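# Guide ring along buzz wire to green end

## Task

Carry the ring along the wire to the green section at the wire's far end and leave it hanging there. Nothing, the ring included, may ever touch the thin part of the wire; a single touch fails the task at once. When the ring is in place, open the gripper and move the arm away. The ring has to stay there by itself, because a result that holds only while the robot supports it does not count.

## Robot and tools

Robot: one 7-joint arm carrying a two-finger parallel gripper. The fingers point along the gripper's +z axis and close along its y axis. The reported end_effector_position is the point between the finger pads when closed, about 2 cm short of the fingertips; closing pushes the tips roughly 10 mm further along +z.

Frame: the scene frame has its origin on the table surface directly under the arm base, +z up, and +y to the left when facing along +x. The base itself may sit slightly tilted. Positions are in metres, orientation is a quaternion in w,x,y,z order, velocities in m/s and rad/s. The printed hand position can drift from the true one, more so when the arm is stretched far out.

Tool execute_actions, argument actions: a list that is empty or holds exactly one item. An empty list changes nothing and just reports the current state. A motion item is {"rows": [...], "steps": n}: rows holds 1 to 15 rows, steps is 1 to 15 (default 15), each step lasting 1/30 s. One row is used per step; if there are fewer rows than steps, the final row is held for the remainder. A wait item is {"steps": n} with n up to 300; it sends nothing and returns after that many steps counted from the previous result. The optional boolean pictures decides whether camera images come back (they do by default).

Row layout: one list of 8 plain numbers for the single arm. The first 7 are absolute target joint angles in radians, in this order and range: waist -6.283 to 6.283, shoulder -2.059 to 2.094, upper arm roll -6.283 to 6.283, elbow -0.192 to 3.927, forearm roll -6.283 to 6.283, wrist pitch -1.693 to 3.142, wrist roll -6.283 to 6.283. They are targets, not offsets, on the same scale the Joint positions line prints. The 8th number is the gripper opening command, from -1 (closed) to +1 (fully open). A call is rejected, and nothing is sent, if any target lies over 0.010 rad beyond its stated range and is further out than that joint's last reported angle. True joint ends can differ from the stated ones by up to 0.010 rad; a target past the real end is clipped there and a joint sent to its limit line may appear, possibly referring to an earlier motion. Absence of that line does not prove there is more room.

Motion caps: joint targets change at most 3.14 rad/s, with about 0.16 s to accelerate, and joints are synchronised so they finish together. Each step the commanded angle stays within 0.623 rad of the measured angle, and if the targets would place the hand over 70 mm from where it is measured, all targets are pulled back proportionally. So big moves take several calls. Between calls the arm keeps heading for the last row sent until it has practically stopped or a step is HELD; fingers still in motion finish moving.

Result lines: the state line (pose and velocities); Joint positions and Joint velocities in joint order, with the finger-pad gap in metres appended (0.084 m fully open); grip_measured, the measured opening on the command scale. To hold something, command an opening well below grip_measured; lower means a harder squeeze (about 24 N per pad maximum, fast closes may press harder). joint command not followed means the clearance check (which treats mounts and posts as arm) altered or blocked targets. HELD marks steps where your row was partly or wholly not sent. A torque fault happens if contact load reaches a joint's limit (waist 47.5, shoulder 47.5, upper arm roll 28.5, elbow 28.5, forearm roll 28.5, wrist pitch 19, wrist roll 19, in N m, held weight included): the arm backs that joint off, freezes 10 s, and drops the rest of the call. Holding loads warms motors; MOTOR HOT warns from 65 °C, and at 80 °C an OVER-TEMPERATURE FAULT brakes the arm until it cools.

Tool zoom_image: camera is one of cam_head_left, cam_head_right, cam_wrist; region is [x0, y0, x1, y1] in that camera's pixels with (0,0) top-left, at most 504 by 504. It enlarges the latest image. All three cameras give 504x504 images; the two head cameras are fixed about 1 m up looking down at the workspace, and cam_wrist rides on the hand. Calibration (intrinsics and world-to-camera transforms) was supplied, with small possible errors.

Tool show_instructions takes no arguments and shows the scene's reference pages. Tool finished_scene takes scene, the number of the scene being ended; it is final and reports success.

Cautions: keep the ring and gripper clear of the thin wire at every moment, move slowly near it, avoid hard contacts, slams or torque faults, never push or drop anything off the table, and note loose objects may get brief outside nudges. Release and retreat gently at the end so the ring stays hanging on the green part.

Each tool is called after "Request:" by a JSON object that holds its "method" and its "body".

Reference images:

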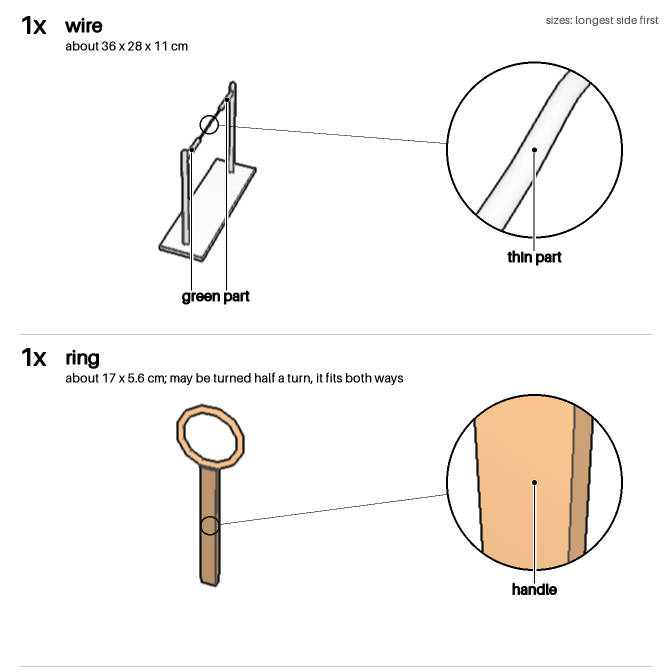

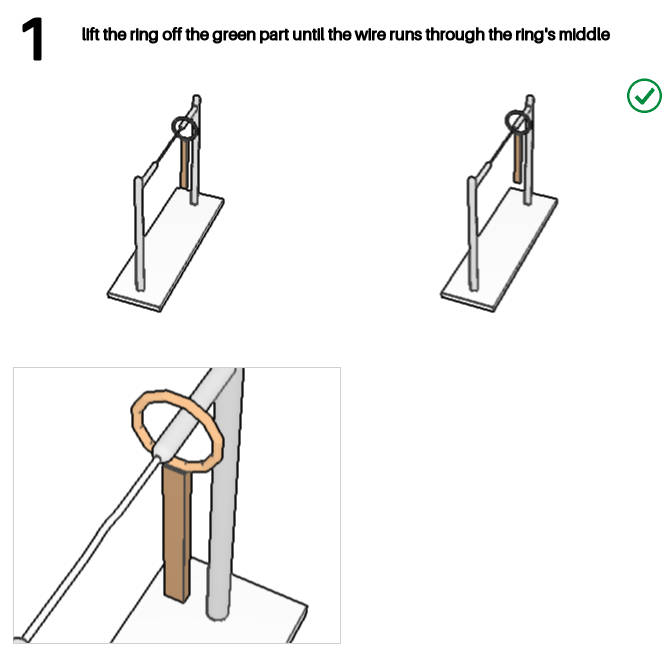

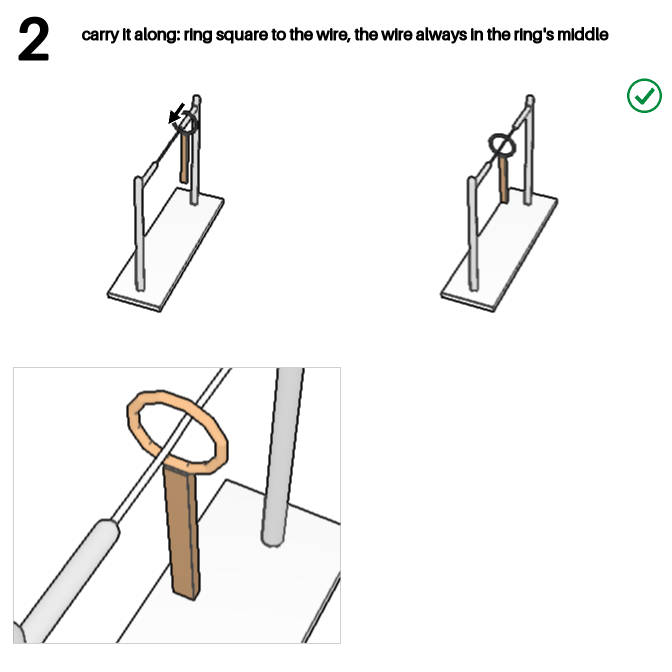

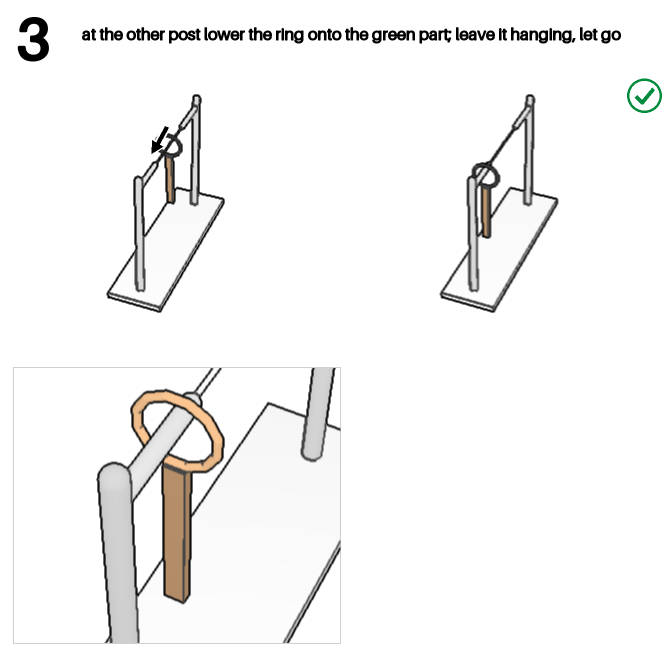

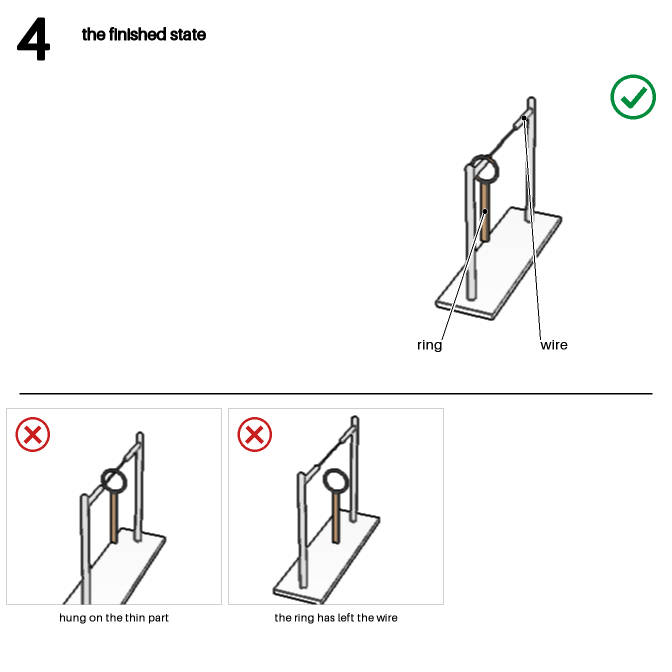

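## Session

Request:
{"method": "execute_actions", "body": {"actions": []}}

Scene clock: 0.00 s of 4600.00 s.
end_effector_position=(+0.2611, -0.2834, +0.2420) grip_measured=+1.00 end_effector_quat_wxyz=(+0.082, +0.086, +0.988, +0.095) end_effector_velocity=(+0.001, +0.000, +0.001) end_effector_angular_velocity=(-0.002, -0.001, +0.003)
Joint positions: [-0.994 -0.128  0.059  0.708  0.33   0.91   2.15   0.084]
Joint velocities: [ 0.002 -0.001  0.     0.001 -0.    -0.    -0.    -0.   ]

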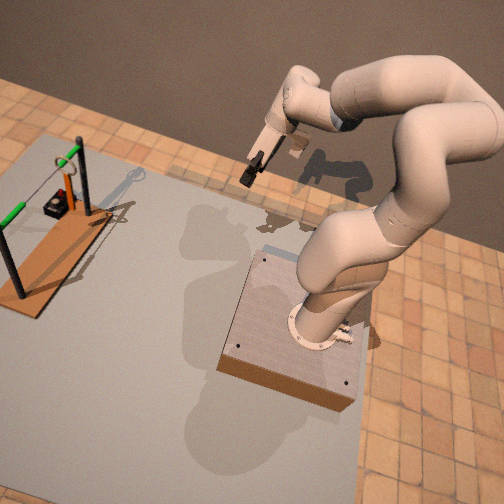

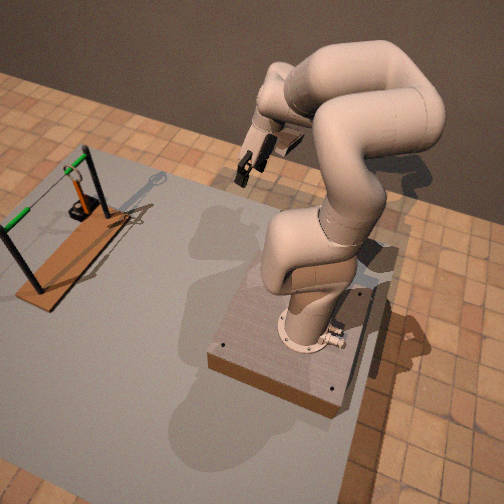

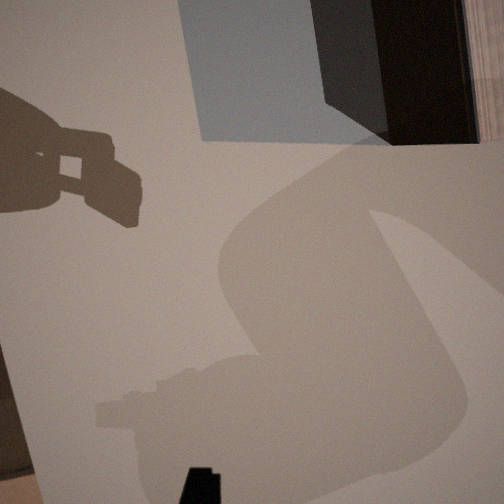

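Request:
{"method": "zoom_image", "body": {"camera": "cam_head_left", "region": [0, 120, 200, 320]}}

Request:
{"method": "zoom_image", "body": {"camera": "cam_head_right", "region": [0, 120, 200, 320]}}

Region (0, 120, 200, 320) of cam_head_left's 504x504 image, scaled by 2.520, with more detail than that image has.

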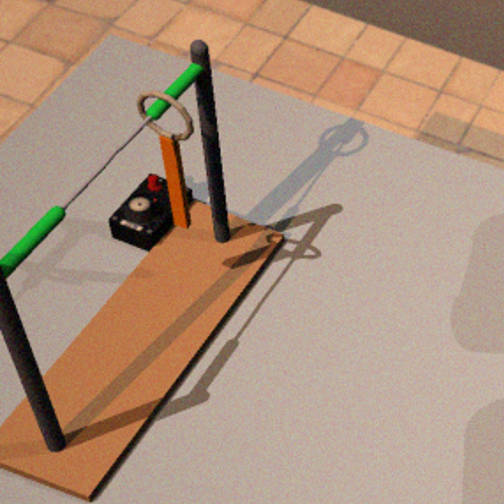

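Region (0, 120, 200, 320) of cam_head_right's 504x504 image, scaled by 2.520, with more detail than that image has.

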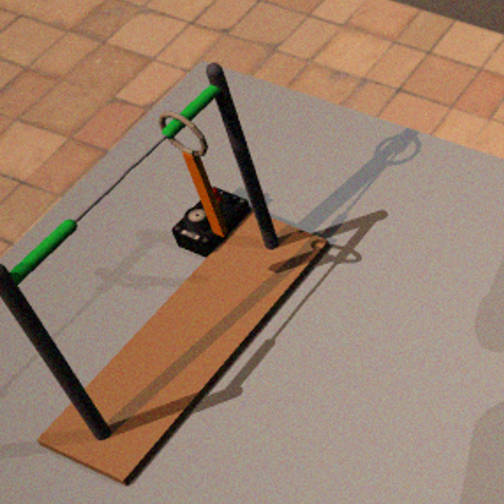

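Request:
{"method": "execute_actions", "body": {"actions": [{"rows":[[-0.182,0.6,0,0.9,0,-0.6,0,0.2]],"steps":15}], "pictures": false}}

Request:
{"method": "execute_actions", "body": {"actions": [{"steps":45}], "pictures": false}}

Request:
{"method": "execute_actions", "body": {"actions": [{"rows":[[-0.182,1.07,0,0.9005,0,-1.569,0,0.2]],"steps":15}], "pictures": false}}

Request:
{"method": "execute_actions", "body": {"actions": [{"steps":45}]}}

Scene clock: 23.77 s of 4600.00 s.
end_effector_position=(+0.3658, -0.2612, +0.1625) grip_measured=+0.19 end_effector_quat_wxyz=(+0.054, -0.255, +0.965, +0.013) end_effector_velocity=(+0.261, +0.113, -0.158) end_effector_angular_velocity=(-0.504, -0.151, +1.619)
Joint positions: [-0.669  0.182  0.034  0.793  0.184  0.58   1.82   0.052]
Joint velocities: [ 0.721  0.615 -0.044  0.158 -0.27  -0.817 -0.818 -0.   ]
Steps of this call (steps 1 to 90: nothing new was sent; then 20.27 s passed at rest; steps 91 to 105: all 15 steps of this action). Readings (joint positions):
91: [-0.994 -0.128 0.059 0.708 0.330 0.910 2.150]
92: [-0.992 -0.126 0.059 0.709 0.329 0.907 2.147]
94: [-0.961 -0.095 0.052 0.721 0.311 0.873 2.113]
98: [-0.843 0.023 0.047 0.753 0.253 0.760 2.000]
105: the state above

Scene clock: 25.27 s of 4600.00 s.
end_effector_position=(+0.6154, -0.1246, +0.1785) grip_measured=+0.19 end_effector_quat_wxyz=(+0.047, +0.895, -0.089, +0.434) end_effector_velocity=(+0.001, +0.001, +0.000) end_effector_angular_velocity=(-0.012, -0.000, +0.011)
Joint positions: [-0.182  0.6   -0.     0.9    0.    -0.6    0.002  0.052]
Joint velocities: [ 0.001  0.001  0.001  0.002 -0.    -0.002 -0.015  0.   ]
Steps of this call (steps 1 to 45: the robot went on to your last target). Readings (joint positions):
1: [-0.645 0.202 0.032 0.798 0.175 0.552 1.792]
2: [-0.621 0.222 0.030 0.804 0.166 0.523 1.763]
4: [-0.576 0.261 0.027 0.814 0.149 0.463 1.703]
8: [-0.489 0.336 0.021 0.832 0.116 0.329 1.569]
45: the state above

Scene clock: 25.77 s of 4600.00 s.
end_effector_position=(+0.5686, -0.1152, +0.1209) grip_measured=+0.19 end_effector_quat_wxyz=(+0.061, +0.812, -0.080, +0.575) end_effector_velocity=(-0.143, +0.031, +0.140) end_effector_angular_velocity=(-0.273, -1.343, +0.011)
Joint positions: [-0.182  0.998  0.     0.899 -0.    -1.329  0.     0.052]
Joint velocities: [ 0.001  0.689  0.001 -0.004 -0.    -2.064 -0.001  0.   ]
Steps of this call (steps 1 to 15: all 15 steps of this action). Readings (joint positions):
1: [-0.182 0.600 -0.000 0.900 0.000 -0.600 0.001]
2: [-0.182 0.601 -0.000 0.900 0.000 -0.603 0.001]
4: [-0.182 0.624 -0.000 0.903 0.000 -0.639 0.001]
8: [-0.182 0.763 -0.000 0.899 0.000 -0.825 0.000]
15: the state above

Scene clock: 27.27 s of 4600.00 s.
end_effector_position=(+0.5503, -0.1113, +0.1431) grip_measured=+0.19 end_effector_quat_wxyz=(+0.067, +0.760, -0.074, +0.642) end_effector_velocity=(-0.001, -0.001, -0.002) end_effector_angular_velocity=(-0.000, +0.005, -0.002)
Joint positions: [-0.182  1.07   0.     0.901 -0.    -1.569  0.     0.052]
Joint velocities: [-0.002  0.003  0.    -0.002 -0.     0.    -0.001 -0.   ]
Steps of this call (steps 1 to 30: the robot went on to your last target; steps 31 to 45: nothing new was sent). Readings (joint positions):
1: [-0.182 1.019 0.000 0.899 -0.000 -1.393 0.000]
2: [-0.182 1.034 0.000 0.899 -0.000 -1.445 0.000]
4: [-0.182 1.053 0.000 0.899 -0.000 -1.509 0.000]
8: [-0.182 1.065 -0.000 0.901 0.000 -1.555 0.000]
45: the state above
The arm was judged still, so your last target was given up. Only a new action makes it travel on or press farther. Fingers that are still opening or closing keep moving.
camera_calibration (this result's frames):
cam_wrist: T_world_to_cam=[[-0.201068, -0.979538, 0.00878231, 0.0340786], [-0.192318, 0.0306826, -0.980853, 0.308603], [0.960513, -0.198907, -0.194552, -0.388417], [0, 0, 0, 1]] pos_world=[0.439282, -0.0533464, 0.226827]

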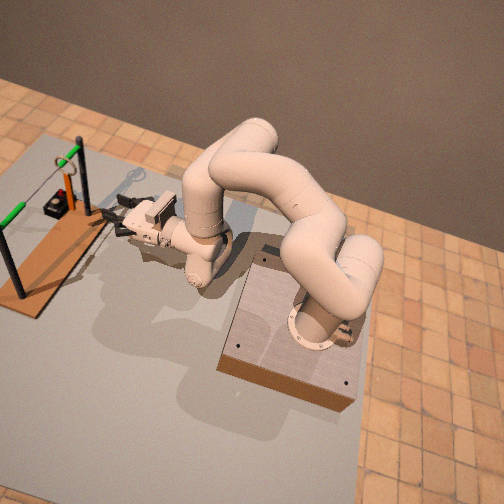

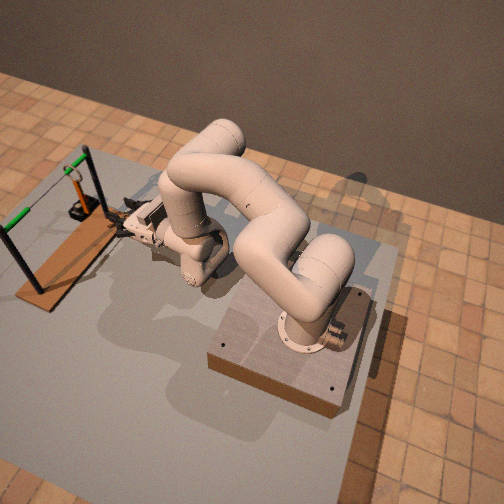

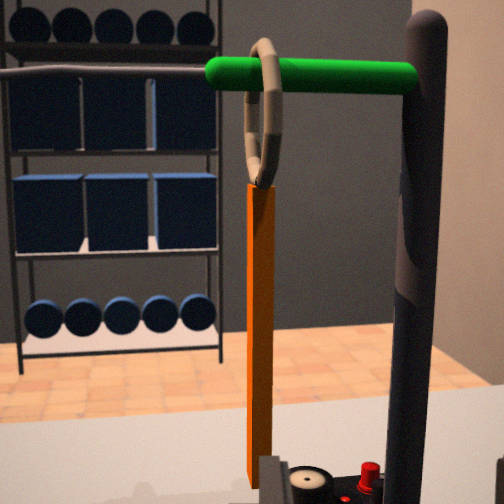

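Request:
{"method": "execute_actions", "body": {"actions": [{"rows":[[-0.137,1.0276,0,0.982,0,-1.4456,0,0.2]],"steps":15}], "pictures": false}}

Request:
{"method": "execute_actions", "body": {"actions": [{"steps":15}]}}

Scene clock: 33.00 s of 4600.00 s.
end_effector_position=(+0.5921, -0.0930, +0.1594) grip_measured=+0.19 end_effector_quat_wxyz=(+0.053, +0.762, -0.057, +0.643) end_effector_velocity=(+0.007, +0.003, +0.002) end_effector_angular_velocity=(+0.001, +0.002, +0.007)
Joint positions: [-0.138  1.029 -0.     0.98   0.    -1.448  0.     0.052]
Joint velocities: [ 0.007 -0.006  0.     0.013  0.     0.021  0.     0.   ]
Steps of this call (steps 1 to 90: nothing new was sent; then 2.23 s passed at rest; steps 91 to 105: all 15 steps of this action). Readings (joint positions):
91: [-0.182 1.070 -0.000 0.901 0.000 -1.569 0.000]
92: [-0.181 1.069 -0.000 0.902 0.000 -1.566 0.000]
94: [-0.172 1.061 -0.002 0.919 0.000 -1.536 0.000]
98: [-0.144 1.034 0.002 0.969 -0.000 -1.470 -0.000]
105: the state above

Scene clock: 33.50 s of 4600.00 s.
end_effector_position=(+0.5931, -0.0924, +0.1600) grip_measured=+0.19 end_effector_quat_wxyz=(+0.053, +0.761, -0.057, +0.644) end_effector_velocity=(-0.000, +0.000, -0.001) end_effector_angular_velocity=(+0.001, +0.001, -0.000)
Joint positions: [-0.137  1.028 -0.     0.982  0.    -1.446  0.     0.052]
Joint velocities: [ 0.     0.001  0.    -0.     0.    -0.     0.    -0.   ]
Steps of this call (steps 1 to 15: the robot went on to your last target). Readings (joint positions):
1: [-0.138 1.028 -0.000 0.980 0.000 -1.447 0.000]
2: [-0.138 1.028 -0.000 0.981 0.000 -1.447 0.000]
4: [-0.137 1.028 -0.000 0.981 0.000 -1.446 0.000]
8: [-0.137 1.028 -0.000 0.982 0.000 -1.446 0.000]
15: the state above
The arm was judged still, so your last target was given up. Only a new action makes it travel on or press farther. Fingers that are still opening or closing keep moving.
camera_calibration (this result's frames):
cam_wrist: T_world_to_cam=[[-0.156846, -0.987582, 0.00897589, 0.0341148], [-0.193429, 0.0218052, -0.980872, 0.332706], [0.968496, -0.155582, -0.194447, -0.423246], [0, 0, 0, 1]] pos_world=[0.479618, -0.0394132, 0.243737]

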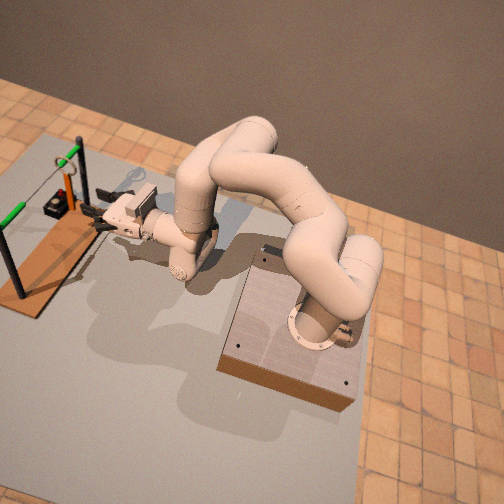

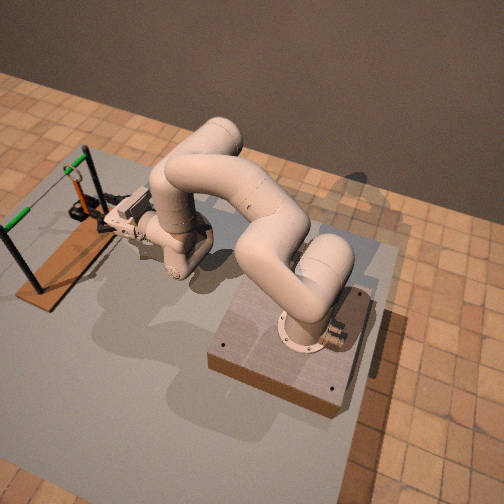

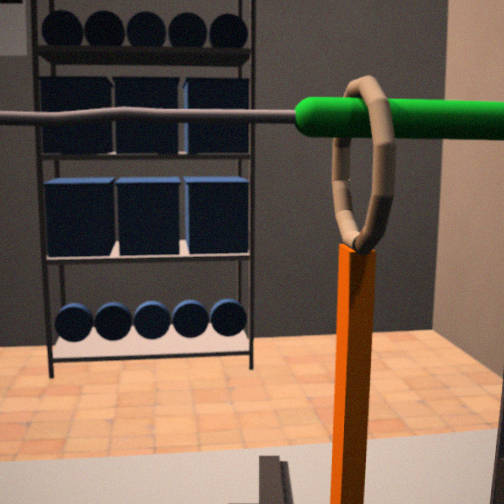

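Request:
{"method": "execute_actions", "body": {"actions": [{"rows":[[-0.137,1.04,0,1.04,0,-1.40,0,0.2],[-0.137,1.04,0,1.04,0,-1.40,0,0.2],[-0.137,1.04,0,1.04,0,-1.40,0,0.2],[-0.137,1.058,0,1.113,0,-1.345,0,0.2],[-0.137,1.058,0,1.113,0,-1.345,0,0.2],[-0.137,1.058,0,1.113,0,-1.345,0,0.2],[-0.137,1.058,0,1.113,0,-1.345,0,0.2],[-0.137,1.077,0,1.183,0,-1.294,0,0.2],[-0.137,1.077,0,1.183,0,-1.294,0,0.2],[-0.137,1.077,0,1.183,0,-1.294,0,0.2],[-0.137,1.077,0,1.183,0,-1.294,0,0.2],[-0.137,1.097,0,1.2539,0,-1.2431,0,0.2]],"steps":15}], "pictures": false}}

Request:
{"method": "execute_actions", "body": {"actions": [{"steps":15}]}}

Request:
{"method": "zoom_image", "body": {"camera": "cam_head_left", "region": [0, 120, 200, 320]}}

Scene clock: 40.93 s of 4600.00 s.
end_effector_position=(+0.6507, -0.1014, +0.1595) grip_measured=+0.19 end_effector_quat_wxyz=(+0.053, +0.762, -0.057, +0.643) end_effector_velocity=(+0.148, -0.023, +0.004) end_effector_angular_velocity=(+0.002, -0.004, -0.000)
Joint positions: [-0.137  1.079 -0.     1.19   0.    -1.289 -0.     0.052]
Joint velocities: [ 0.     0.158  0.     0.565  0.     0.403  0.002 -0.   ]
Steps of this call (steps 1 to 90: nothing new was sent; then 3.93 s passed at rest; steps 91 to 105: all 15 steps of this action). Readings (joint positions):
91: [-0.137 1.028 -0.000 0.982 0.000 -1.446 0.000]
92: [-0.137 1.028 -0.000 0.984 -0.000 -1.444 0.000]
94: [-0.137 1.032 -0.000 1.002 -0.000 -1.429 -0.000]
98: [-0.137 1.047 0.000 1.068 0.000 -1.380 -0.000]
105: the state above

Scene clock: 41.43 s of 4600.00 s.
end_effector_position=(+0.6670, -0.1039, +0.1602) grip_measured=+0.19 end_effector_quat_wxyz=(+0.053, +0.762, -0.057, +0.643) end_effector_velocity=(+0.002, +0.001, +0.001) end_effector_angular_velocity=(-0.001, -0.003, +0.002)
Joint positions: [-0.137  1.097 -0.     1.253 -0.    -1.243 -0.     0.052]
Joint velocities: [ 0.001  0.001 -0.     0.007  0.     0.003 -0.001 -0.   ]
Steps of this call (steps 1 to 15: the robot went on to your last target). Readings (joint positions):
1: [-0.137 1.084 0.000 1.208 0.000 -1.277 -0.000]
2: [-0.137 1.088 0.000 1.222 0.000 -1.267 0.000]
4: [-0.137 1.092 0.000 1.238 0.000 -1.255 0.000]
8: [-0.137 1.096 -0.000 1.249 -0.000 -1.246 -0.000]
15: the state above
camera_calibration (this result's frames):
cam_wrist: T_world_to_cam=[[-0.156796, -0.98759, 0.00896665, 0.0342849], [-0.193582, 0.0218288, -0.980841, 0.347537], [0.968474, -0.155527, -0.194602, -0.496553], [0, 0, 0, 1]] pos_world=[0.553551, -0.0509545, 0.243941]

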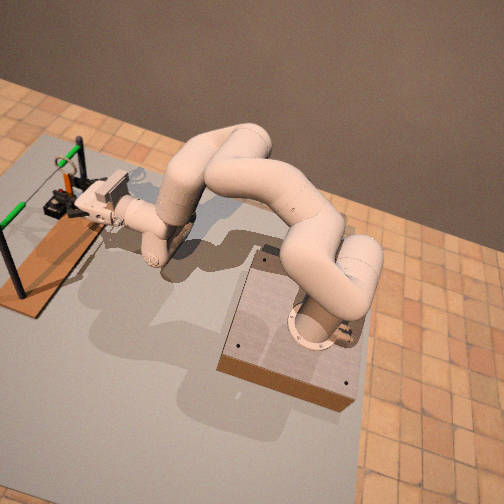

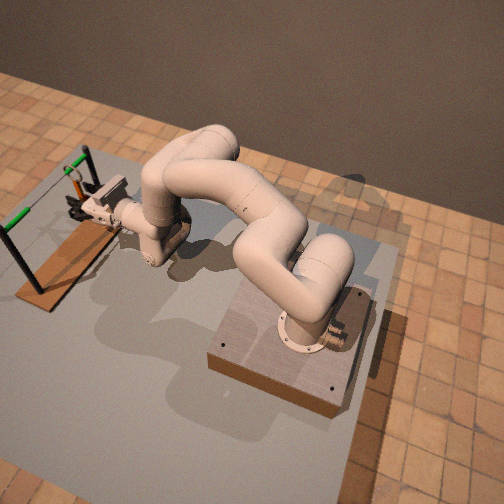

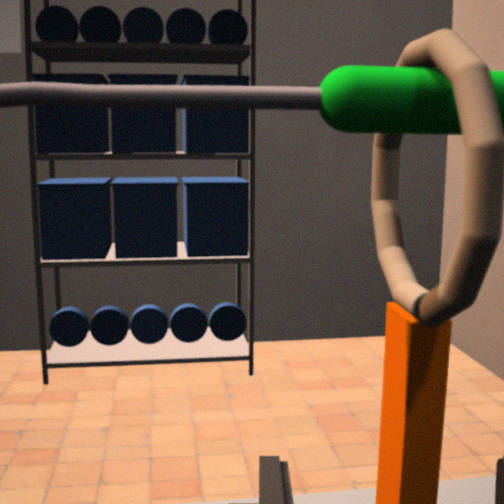

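Region (0, 120, 200, 320) of cam_head_left's 504x504 image, scaled by 2.520, with more detail than that image has.

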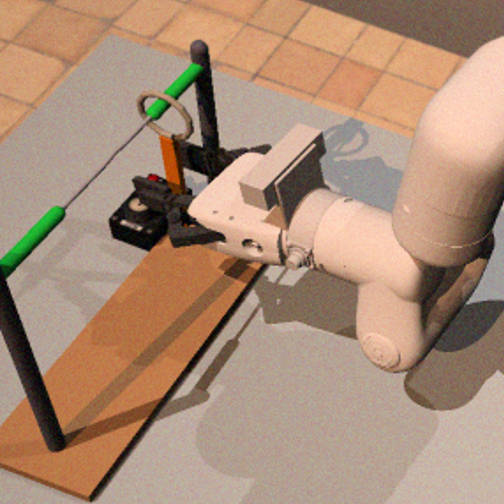

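Request:
{"method": "execute_actions", "body": {"actions": [{"rows":[[-0.137,1.097,0,1.2539,0,-1.2431,0,0.0],[-0.137,1.097,0,1.2539,0,-1.2431,0,-0.15],[-0.137,1.097,0,1.2539,0,-1.2431,0,-0.3],[-0.137,1.097,0,1.2539,0,-1.2431,0,-0.4],[-0.137,1.097,0,1.2539,0,-1.2431,0,-0.5],[-0.137,1.097,0,1.2539,0,-1.2431,0,-0.55],[-0.137,1.097,0,1.2539,0,-1.2431,0,-0.6],[-0.137,1.097,0,1.2539,0,-1.2431,0,-0.65],[-0.137,1.097,0,1.2539,0,-1.2431,0,-0.7],[-0.137,1.097,0,1.2539,0,-1.2431,0,-0.75],[-0.137,1.097,0,1.2539,0,-1.2431,0,-0.8],[-0.137,1.097,0,1.2539,0,-1.2431,0,-0.85],[-0.137,1.097,0,1.2539,0,-1.2431,0,-0.9],[-0.137,1.097,0,1.2539,0,-1.2431,0,-0.95],[-0.137,1.097,0,1.2539,0,-1.2431,0,-1]],"steps":15}], "pictures": false}}

Request:
{"method": "execute_actions", "body": {"actions": [{"steps":15}]}}

Request:
{"method": "zoom_image", "body": {"camera": "cam_head_left", "region": [0, 120, 150, 270]}}

Scene clock: 48.03 s of 4600.00 s.
end_effector_position=(+0.6672, -0.1039, +0.1603) grip_measured=-0.82 end_effector_quat_wxyz=(+0.053, +0.761, -0.057, +0.644) end_effector_velocity=(-0.000, +0.000, -0.001) end_effector_angular_velocity=(-0.001, +0.002, +0.000)
Joint positions: [-0.137  1.097  0.     1.254 -0.    -1.243 -0.     0.008]
Joint velocities: [ 0.     0.001 -0.    -0.    -0.     0.    -0.001 -0.   ]
Steps of this call (steps 1 to 15: the robot went on to your last target; steps 16 to 90: nothing new was sent; then 3.10 s passed at rest; steps 91 to 105: all 15 steps of this action). Readings (joint positions):
91: [-0.137 1.097 -0.000 1.254 0.000 -1.243 0.000]
92: [-0.137 1.097 -0.000 1.254 -0.000 -1.243 -0.000]
94: [-0.137 1.097 0.000 1.254 -0.000 -1.243 0.000]
98: [-0.137 1.097 -0.000 1.254 -0.000 -1.243 0.000]
105: the state above

Scene clock: 48.53 s of 4600.00 s.
end_effector_position=(+0.6672, -0.1039, +0.1603) grip_measured=-0.82 end_effector_quat_wxyz=(+0.053, +0.761, -0.057, +0.644) end_effector_velocity=(+0.000, -0.000, +0.001) end_effector_angular_velocity=(+0.001, -0.002, -0.000)
Joint positions: [-0.137  1.097  0.     1.254 -0.    -1.243 -0.     0.008]
Joint velocities: [-0.    -0.001  0.     0.001  0.     0.001  0.001 -0.   ]
Steps of this call (steps 1 to 15: the robot went on to your last target). Readings (joint positions):
1: [-0.137 1.097 0.000 1.254 -0.000 -1.243 -0.000]
2: [-0.137 1.097 0.000 1.254 -0.000 -1.243 -0.000]
4: [-0.137 1.097 0.000 1.254 -0.000 -1.243 -0.000]
8: [-0.137 1.097 0.000 1.254 -0.000 -1.243 -0.000]
15: the state above
The arm was judged still, so your last target was given up. Only a new action makes it travel on or press farther. Fingers that are still opening or closing keep moving.
camera_calibration (this result's frames):
cam_wrist: T_world_to_cam=[[-0.156786, -0.987592, 0.0089616, 0.0342868], [-0.193357, 0.0217959, -0.980886, 0.347529], [0.96852, -0.155522, -0.194375, -0.496779], [0, 0, 0, 1]] pos_world=[0.553713, -0.0509736, 0.244018]

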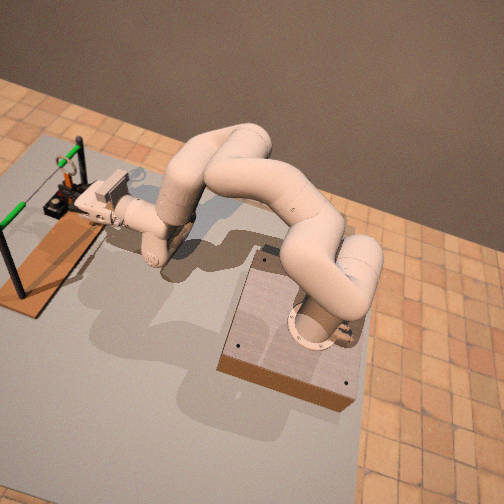

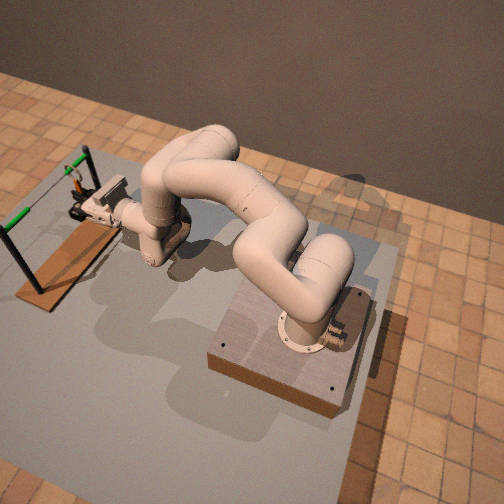

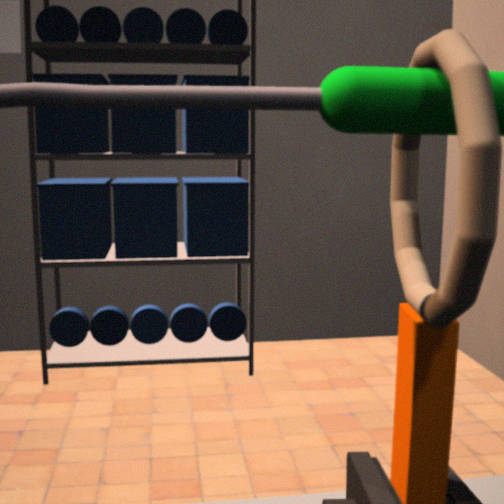

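Region (0, 120, 150, 270) of cam_head_left's 504x504 image, scaled by 3.360, with more detail than that image has.

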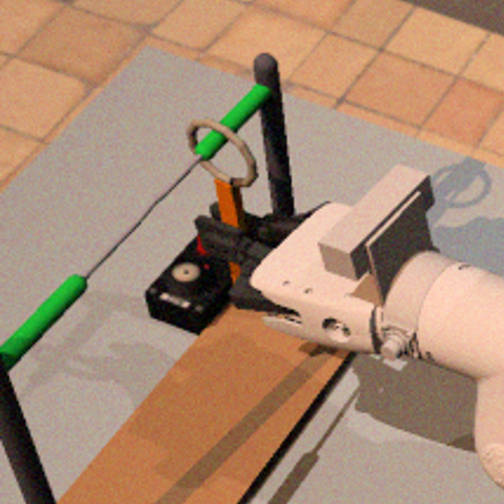

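Request:
{"method": "execute_actions", "body": {"actions": [{"rows":[[-0.137,1.085,0,1.2456,0,-1.2397,0,-1],[-0.137,1.085,0,1.2456,0,-1.2397,0,-1],[-0.137,1.085,0,1.2456,0,-1.2397,0,-1],[-0.137,1.0735,0,1.2372,0,-1.2363,0,-1],[-0.137,1.0735,0,1.2372,0,-1.2363,0,-1],[-0.137,1.0735,0,1.2372,0,-1.2363,0,-1],[-0.137,1.062,0,1.229,0,-1.233,0,-1],[-0.137,1.062,0,1.229,0,-1.233,0,-1],[-0.137,1.062,0,1.229,0,-1.233,0,-1],[-0.137,1.0501,0,1.2206,0,-1.2295,0,-1]],"steps":15}], "pictures": false}}

Request:
{"method": "execute_actions", "body": {"actions": [{"steps":10}]}}

Request:
{"method": "zoom_image", "body": {"camera": "cam_head_left", "region": [0, 120, 150, 270]}}

Request:
{"method": "zoom_image", "body": {"camera": "cam_head_right", "region": [0, 120, 150, 270]}}

Scene clock: 57.20 s of 4600.00 s.
end_effector_position=(+0.6674, -0.1039, +0.1740) grip_measured=-0.82 end_effector_quat_wxyz=(+0.053, +0.761, -0.057, +0.644) end_effector_velocity=(+0.001, -0.000, +0.022) end_effector_angular_velocity=(-0.001, -0.007, +0.000)
Joint positions: [-0.137  1.055 -0.     1.225  0.    -1.231  0.     0.008]
Joint velocities: [-0.    -0.06  -0.    -0.037 -0.     0.016  0.     0.   ]
Steps of this call (steps 1 to 90: nothing new was sent; then 5.17 s passed at rest; steps 91 to 105: all 15 steps of this action). Readings (joint positions):
91: [-0.137 1.097 0.000 1.254 -0.000 -1.243 -0.000]
92: [-0.137 1.096 0.000 1.253 0.000 -1.243 0.000]
94: [-0.137 1.092 -0.000 1.250 0.000 -1.242 0.000]
98: [-0.137 1.079 -0.000 1.242 0.000 -1.238 0.000]
105: the state above

Scene clock: 57.53 s of 4600.00 s.
end_effector_position=(+0.6672, -0.1038, +0.1752) grip_measured=-0.82 end_effector_quat_wxyz=(+0.053, +0.762, -0.057, +0.643) end_effector_velocity=(+0.001, +0.001, +0.002) end_effector_angular_velocity=(-0.001, -0.002, +0.001)
Joint positions: [-0.137  1.05   0.     1.221  0.    -1.23  -0.     0.008]
Joint velocities: [ 0.001 -0.004 -0.    -0.001  0.     0.001 -0.001  0.   ]
Steps of this call (steps 1 to 10: the robot went on to your last target). Readings (joint positions):
1: [-0.137 1.054 -0.000 1.224 0.000 -1.231 0.000]
2: [-0.137 1.053 -0.000 1.223 0.000 -1.230 0.000]
4: [-0.137 1.051 -0.000 1.222 0.000 -1.230 0.000]
8: [-0.137 1.051 0.000 1.221 -0.000 -1.230 -0.000]
10: the state above
camera_calibration (this result's frames):
cam_wrist: T_world_to_cam=[[-0.156795, -0.987591, 0.00896119, 0.0342613], [-0.193542, 0.0218277, -0.980849, 0.362238], [0.968482, -0.155526, -0.194563, -0.49377], [0, 0, 0, 1]] pos_world=[0.553687, -0.0508649, 0.258924]

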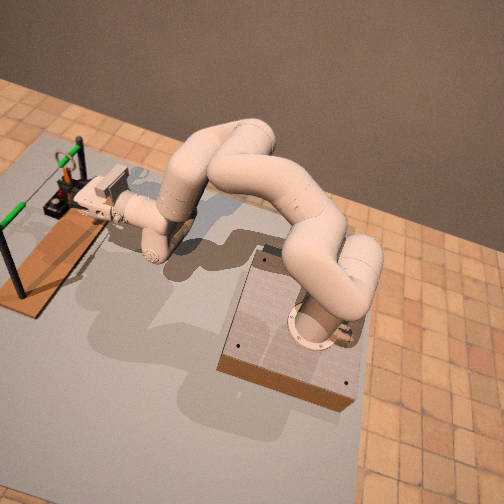

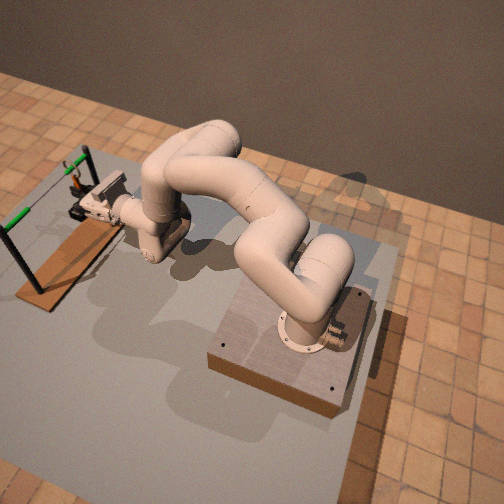

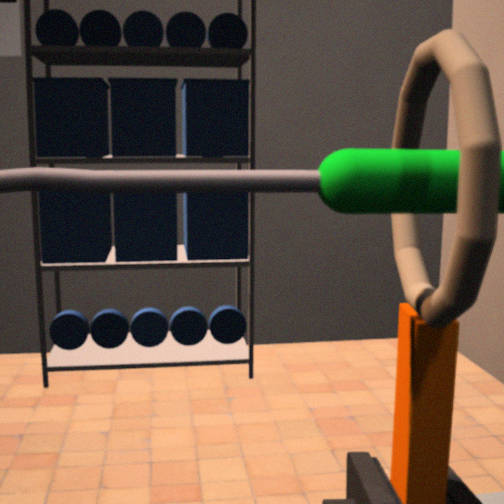

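Region (0, 120, 150, 270) of cam_head_left's 504x504 image, scaled by 3.360, with more detail than that image has.

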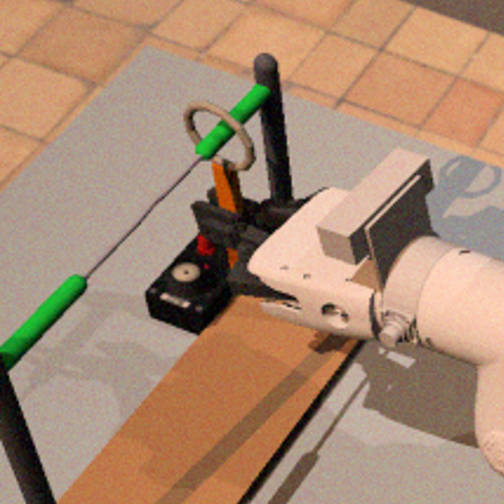

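Region (0, 120, 150, 270) of cam_head_right's 504x504 image, scaled by 3.360, with more detail than that image has.

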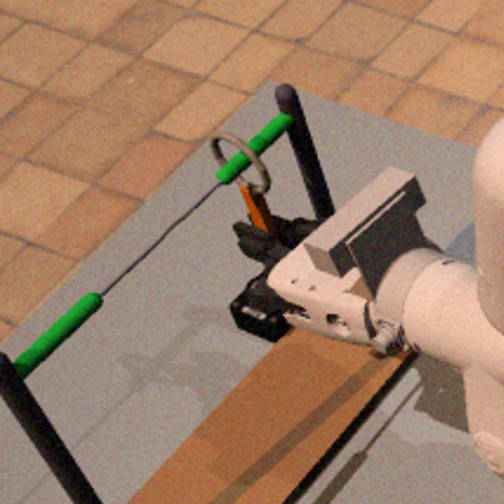

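Request:
{"method": "execute_actions", "body": {"actions": [{"rows":[[-0.130,1.0495,0,1.2188,0,-1.2307,0,-1],[-0.123,1.049,0,1.217,0,-1.232,0,-1],[-0.116,1.0484,0,1.2152,0,-1.2332,0,-1],[-0.109,1.0478,0,1.2134,0,-1.2344,0,-1],[-0.102,1.0473,0,1.2118,0,-1.2355,0,-1],[-0.095,1.0468,0,1.2102,0,-1.2366,0,-1],[-0.088,1.0463,0,1.2087,0,-1.2376,0,-1],[-0.081,1.0459,0,1.2073,0,-1.2386,0,-1],[-0.074,1.0455,0,1.206,0,-1.2395,0,-1],[-0.067,1.0451,0,1.2048,0,-1.2403,0,-1],[-0.061,1.0448,0,1.2038,0,-1.241,0,-1],[-0.0571,1.0446,0,1.2032,0,-1.2414,0,-1]],"steps":15}], "pictures": false}}

Request:
{"method": "execute_actions", "body": {"actions": [{"steps":10}]}}

Request:
{"method": "zoom_image", "body": {"camera": "cam_head_left", "region": [0, 120, 150, 270]}}

Request:
{"method": "zoom_image", "body": {"camera": "cam_head_right", "region": [0, 120, 150, 270]}}

Scene clock: 63.40 s of 4600.00 s.
end_effector_position=(+0.6690, -0.0570, +0.1749) grip_measured=-0.82 end_effector_quat_wxyz=(+0.030, +0.763, -0.031, +0.645) end_effector_velocity=(+0.002, +0.092, +0.000) end_effector_angular_velocity=(+0.008, -0.001, +0.135)
Joint positions: [-0.068  1.045  0.001  1.205 -0.    -1.24  -0.     0.008]
Joint velocities: [ 0.129 -0.009  0.008 -0.023 -0.001 -0.015  0.002  0.   ]
Steps of this call (steps 1 to 15: the robot went on to your last target; steps 16 to 90: nothing new was sent; then 2.37 s passed at rest; steps 91 to 105: all 15 steps of this action). Readings (joint positions):
91: [-0.137 1.050 -0.000 1.221 0.000 -1.230 0.000]
92: [-0.137 1.050 -0.000 1.220 0.000 -1.230 0.000]
94: [-0.133 1.050 -0.001 1.219 0.000 -1.230 0.000]
98: [-0.112 1.048 -0.000 1.214 0.000 -1.234 0.000]
105: the state above

Scene clock: 63.73 s of 4600.00 s.
end_effector_position=(+0.6690, -0.0506, +0.1749) grip_measured=-0.82 end_effector_quat_wxyz=(+0.028, +0.763, -0.027, +0.645) end_effector_velocity=(-0.000, +0.005, -0.000) end_effector_angular_velocity=(+0.002, +0.001, +0.007)
Joint positions: [-0.058  1.045 -0.     1.203  0.    -1.241  0.     0.008]
Joint velocities: [ 0.005 -0.001  0.002 -0.003 -0.    -0.001 -0.    -0.   ]
Steps of this call (steps 1 to 10: the robot went on to your last target). Readings (joint positions):
1: [-0.065 1.045 0.001 1.205 -0.000 -1.240 -0.000]
2: [-0.062 1.045 0.001 1.204 -0.000 -1.241 -0.000]
4: [-0.060 1.045 0.000 1.204 -0.000 -1.241 -0.000]
8: [-0.058 1.045 -0.000 1.203 0.000 -1.241 0.000]
10: the state above
camera_calibration (this result's frames):
cam_wrist: T_world_to_cam=[[-0.0784899, -0.996869, 0.00953558, 0.0341404], [-0.195062, 0.00597688, -0.980773, 0.361363], [0.977645, -0.0788408, -0.19492, -0.489474], [0, 0, 0, 1]] pos_world=[0.5517, -0.00671685, 0.258681]

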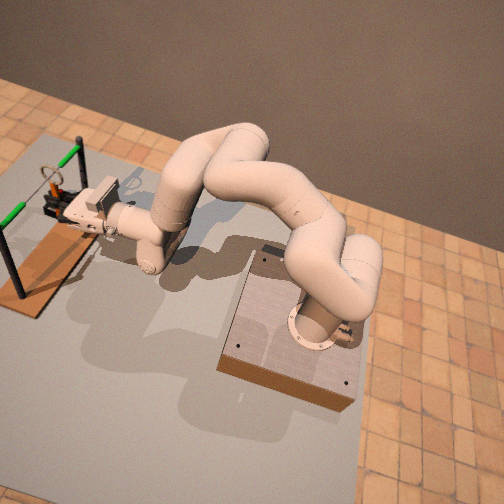

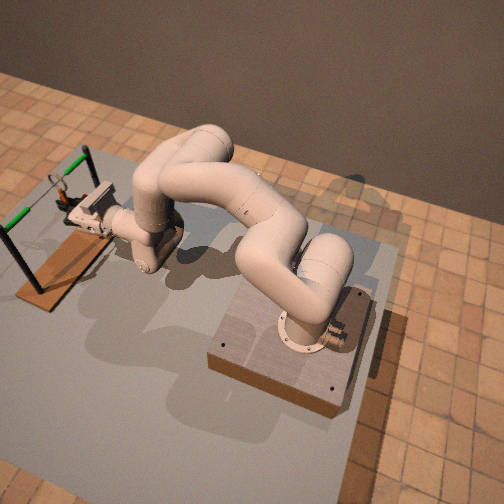

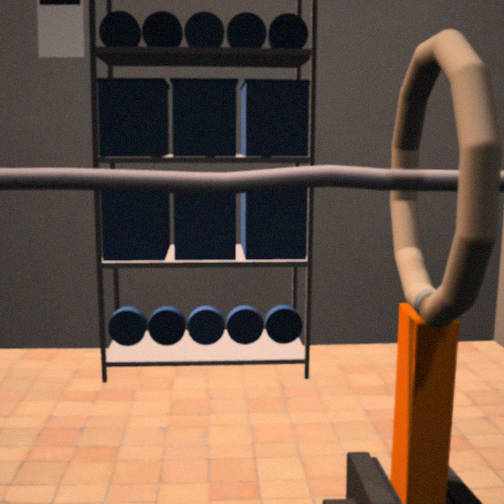

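Region (0, 120, 150, 270) of cam_head_left's 504x504 image, scaled by 3.360, with more detail than that image has.

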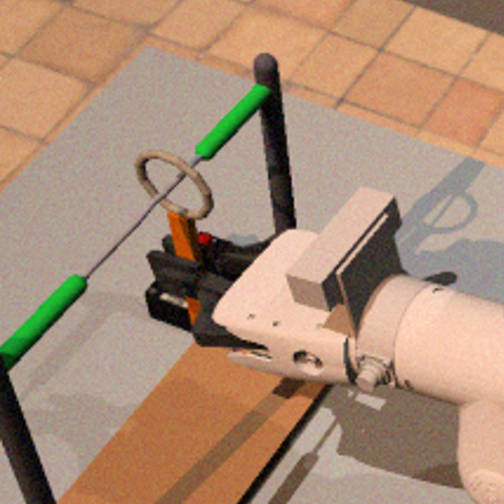

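Region (0, 120, 150, 270) of cam_head_right's 504x504 image, scaled by 3.360, with more detail than that image has.

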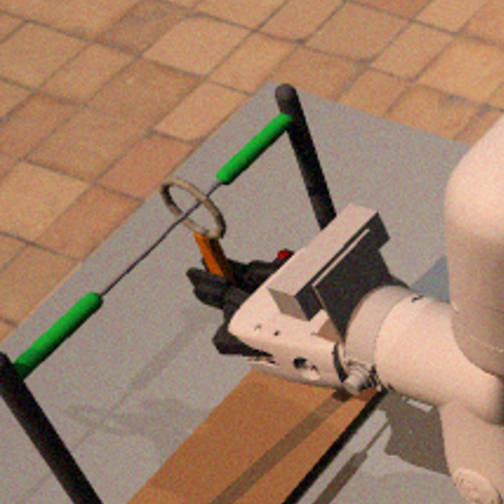

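Request:
{"method": "execute_actions", "body": {"actions": [{"rows":[[-0.050,1.0444,0,1.2026,0,-1.2418,0,-1],[-0.042,1.0442,0,1.202,0,-1.2422,0,-1],[-0.034,1.0441,0,1.2016,0,-1.2425,0,-1],[-0.026,1.044,0,1.2014,0,-1.2426,0,-1],[-0.018,1.044,0,1.2014,0,-1.2426,0,-1],[-0.010,1.044,0,1.2014,0,-1.2426,0,-1],[-0.002,1.0441,0,1.2016,0,-1.2425,0,-1],[0.006,1.0442,0,1.202,0,-1.2422,0,-1],[0.014,1.0444,0,1.2025,0,-1.2419,0,-1],[0.022,1.0446,0,1.2032,0,-1.2414,0,-1],[0.030,1.0448,0,1.204,0,-1.2408,0,-1],[0.038,1.0451,0,1.205,0,-1.2401,0,-1],[0.0473,1.0454,0,1.206,0,-1.2394,0,-1]],"steps":15}], "pictures": false}}

Request:
{"method": "execute_actions", "body": {"actions": [{"steps":10}]}}

Request:
{"method": "zoom_image", "body": {"camera": "cam_head_left", "region": [0, 120, 150, 270]}}

Request:
{"method": "zoom_image", "body": {"camera": "cam_head_right", "region": [0, 120, 150, 270]}}

Scene clock: 70.33 s of 4600.00 s.
end_effector_position=(+0.6711, +0.0045, +0.1745) grip_measured=-0.82 end_effector_quat_wxyz=(+0.001, +0.764, +0.005, +0.645) end_effector_velocity=(+0.005, +0.149, +0.001) end_effector_angular_velocity=(+0.002, -0.002, +0.222)
Joint positions: [ 0.024  1.045  0.     1.204 -0.    -1.241 -0.     0.008]
Joint velocities: [ 0.218  0.005  0.005  0.021 -0.001  0.012 -0.002 -0.   ]
Steps of this call (steps 1 to 30: the robot went on to your last target; steps 31 to 90: nothing new was sent; then 3.10 s passed at rest; steps 91 to 105: all 15 steps of this action). Readings (joint positions):
91: [-0.057 1.045 -0.000 1.203 0.000 -1.241 0.000]
92: [-0.057 1.045 -0.000 1.203 0.000 -1.241 0.000]
94: [-0.053 1.044 -0.001 1.203 0.000 -1.242 0.000]
98: [-0.030 1.044 -0.000 1.202 0.000 -1.242 0.000]
105: the state above

Scene clock: 70.67 s of 4600.00 s.
end_effector_position=(+0.6713, +0.0189, +0.1744) grip_measured=-0.82 end_effector_quat_wxyz=(-0.006, +0.764, +0.013, +0.645) end_effector_velocity=(-0.000, +0.006, +0.000) end_effector_angular_velocity=(+0.000, -0.000, +0.008)
Joint positions: [ 0.046  1.045 -0.001  1.206  0.    -1.239  0.     0.008]
Joint velocities: [ 0.007 -0.001  0.001 -0.    -0.     0.    -0.001 -0.   ]
Steps of this call (steps 1 to 10: the robot went on to your last target). Readings (joint positions):
1: [0.030 1.045 0.001 1.204 -0.000 -1.240 -0.000]
2: [0.036 1.045 0.001 1.205 -0.000 -1.240 -0.000]
4: [0.042 1.045 0.001 1.205 -0.000 -1.240 -0.000]
8: [0.045 1.045 -0.000 1.206 0.000 -1.240 0.000]
10: the state above
camera_calibration (this result's frames):
cam_wrist: T_world_to_cam=[[0.0251263, -0.999634, 0.0100116, 0.0340631], [-0.195437, -0.0147334, -0.980606, 0.361528], [0.980394, 0.0226823, -0.195736, -0.49005], [0, 0, 0, 1]] pos_world=[0.550242, 0.0504926, 0.258255]

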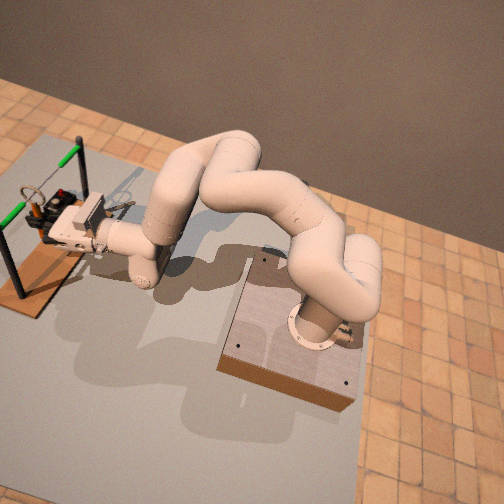

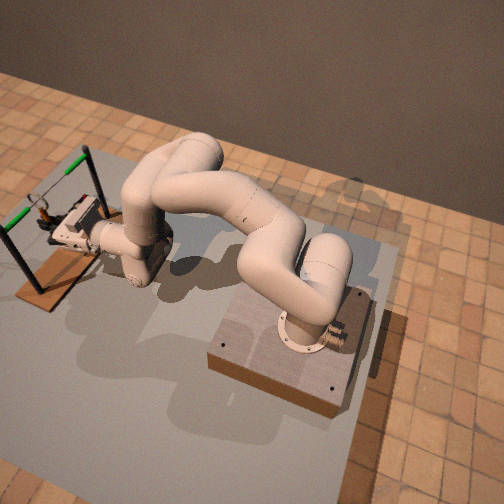

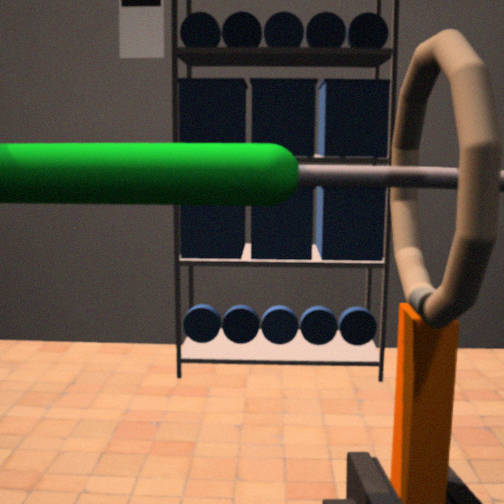

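Region (0, 120, 150, 270) of cam_head_left's 504x504 image, scaled by 3.360, with more detail than that image has.

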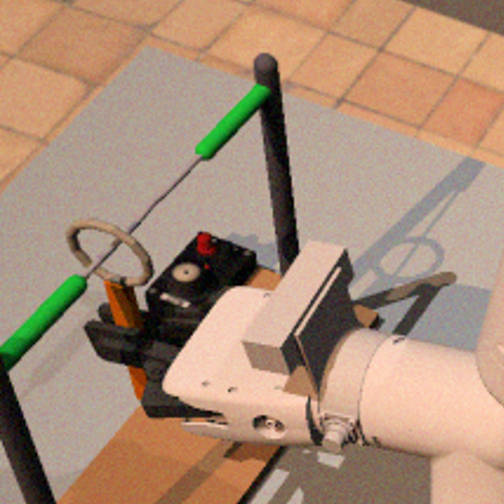

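Region (0, 120, 150, 270) of cam_head_right's 504x504 image, scaled by 3.360, with more detail than that image has.

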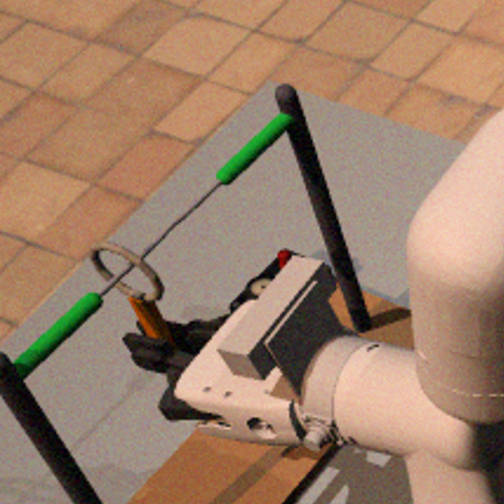

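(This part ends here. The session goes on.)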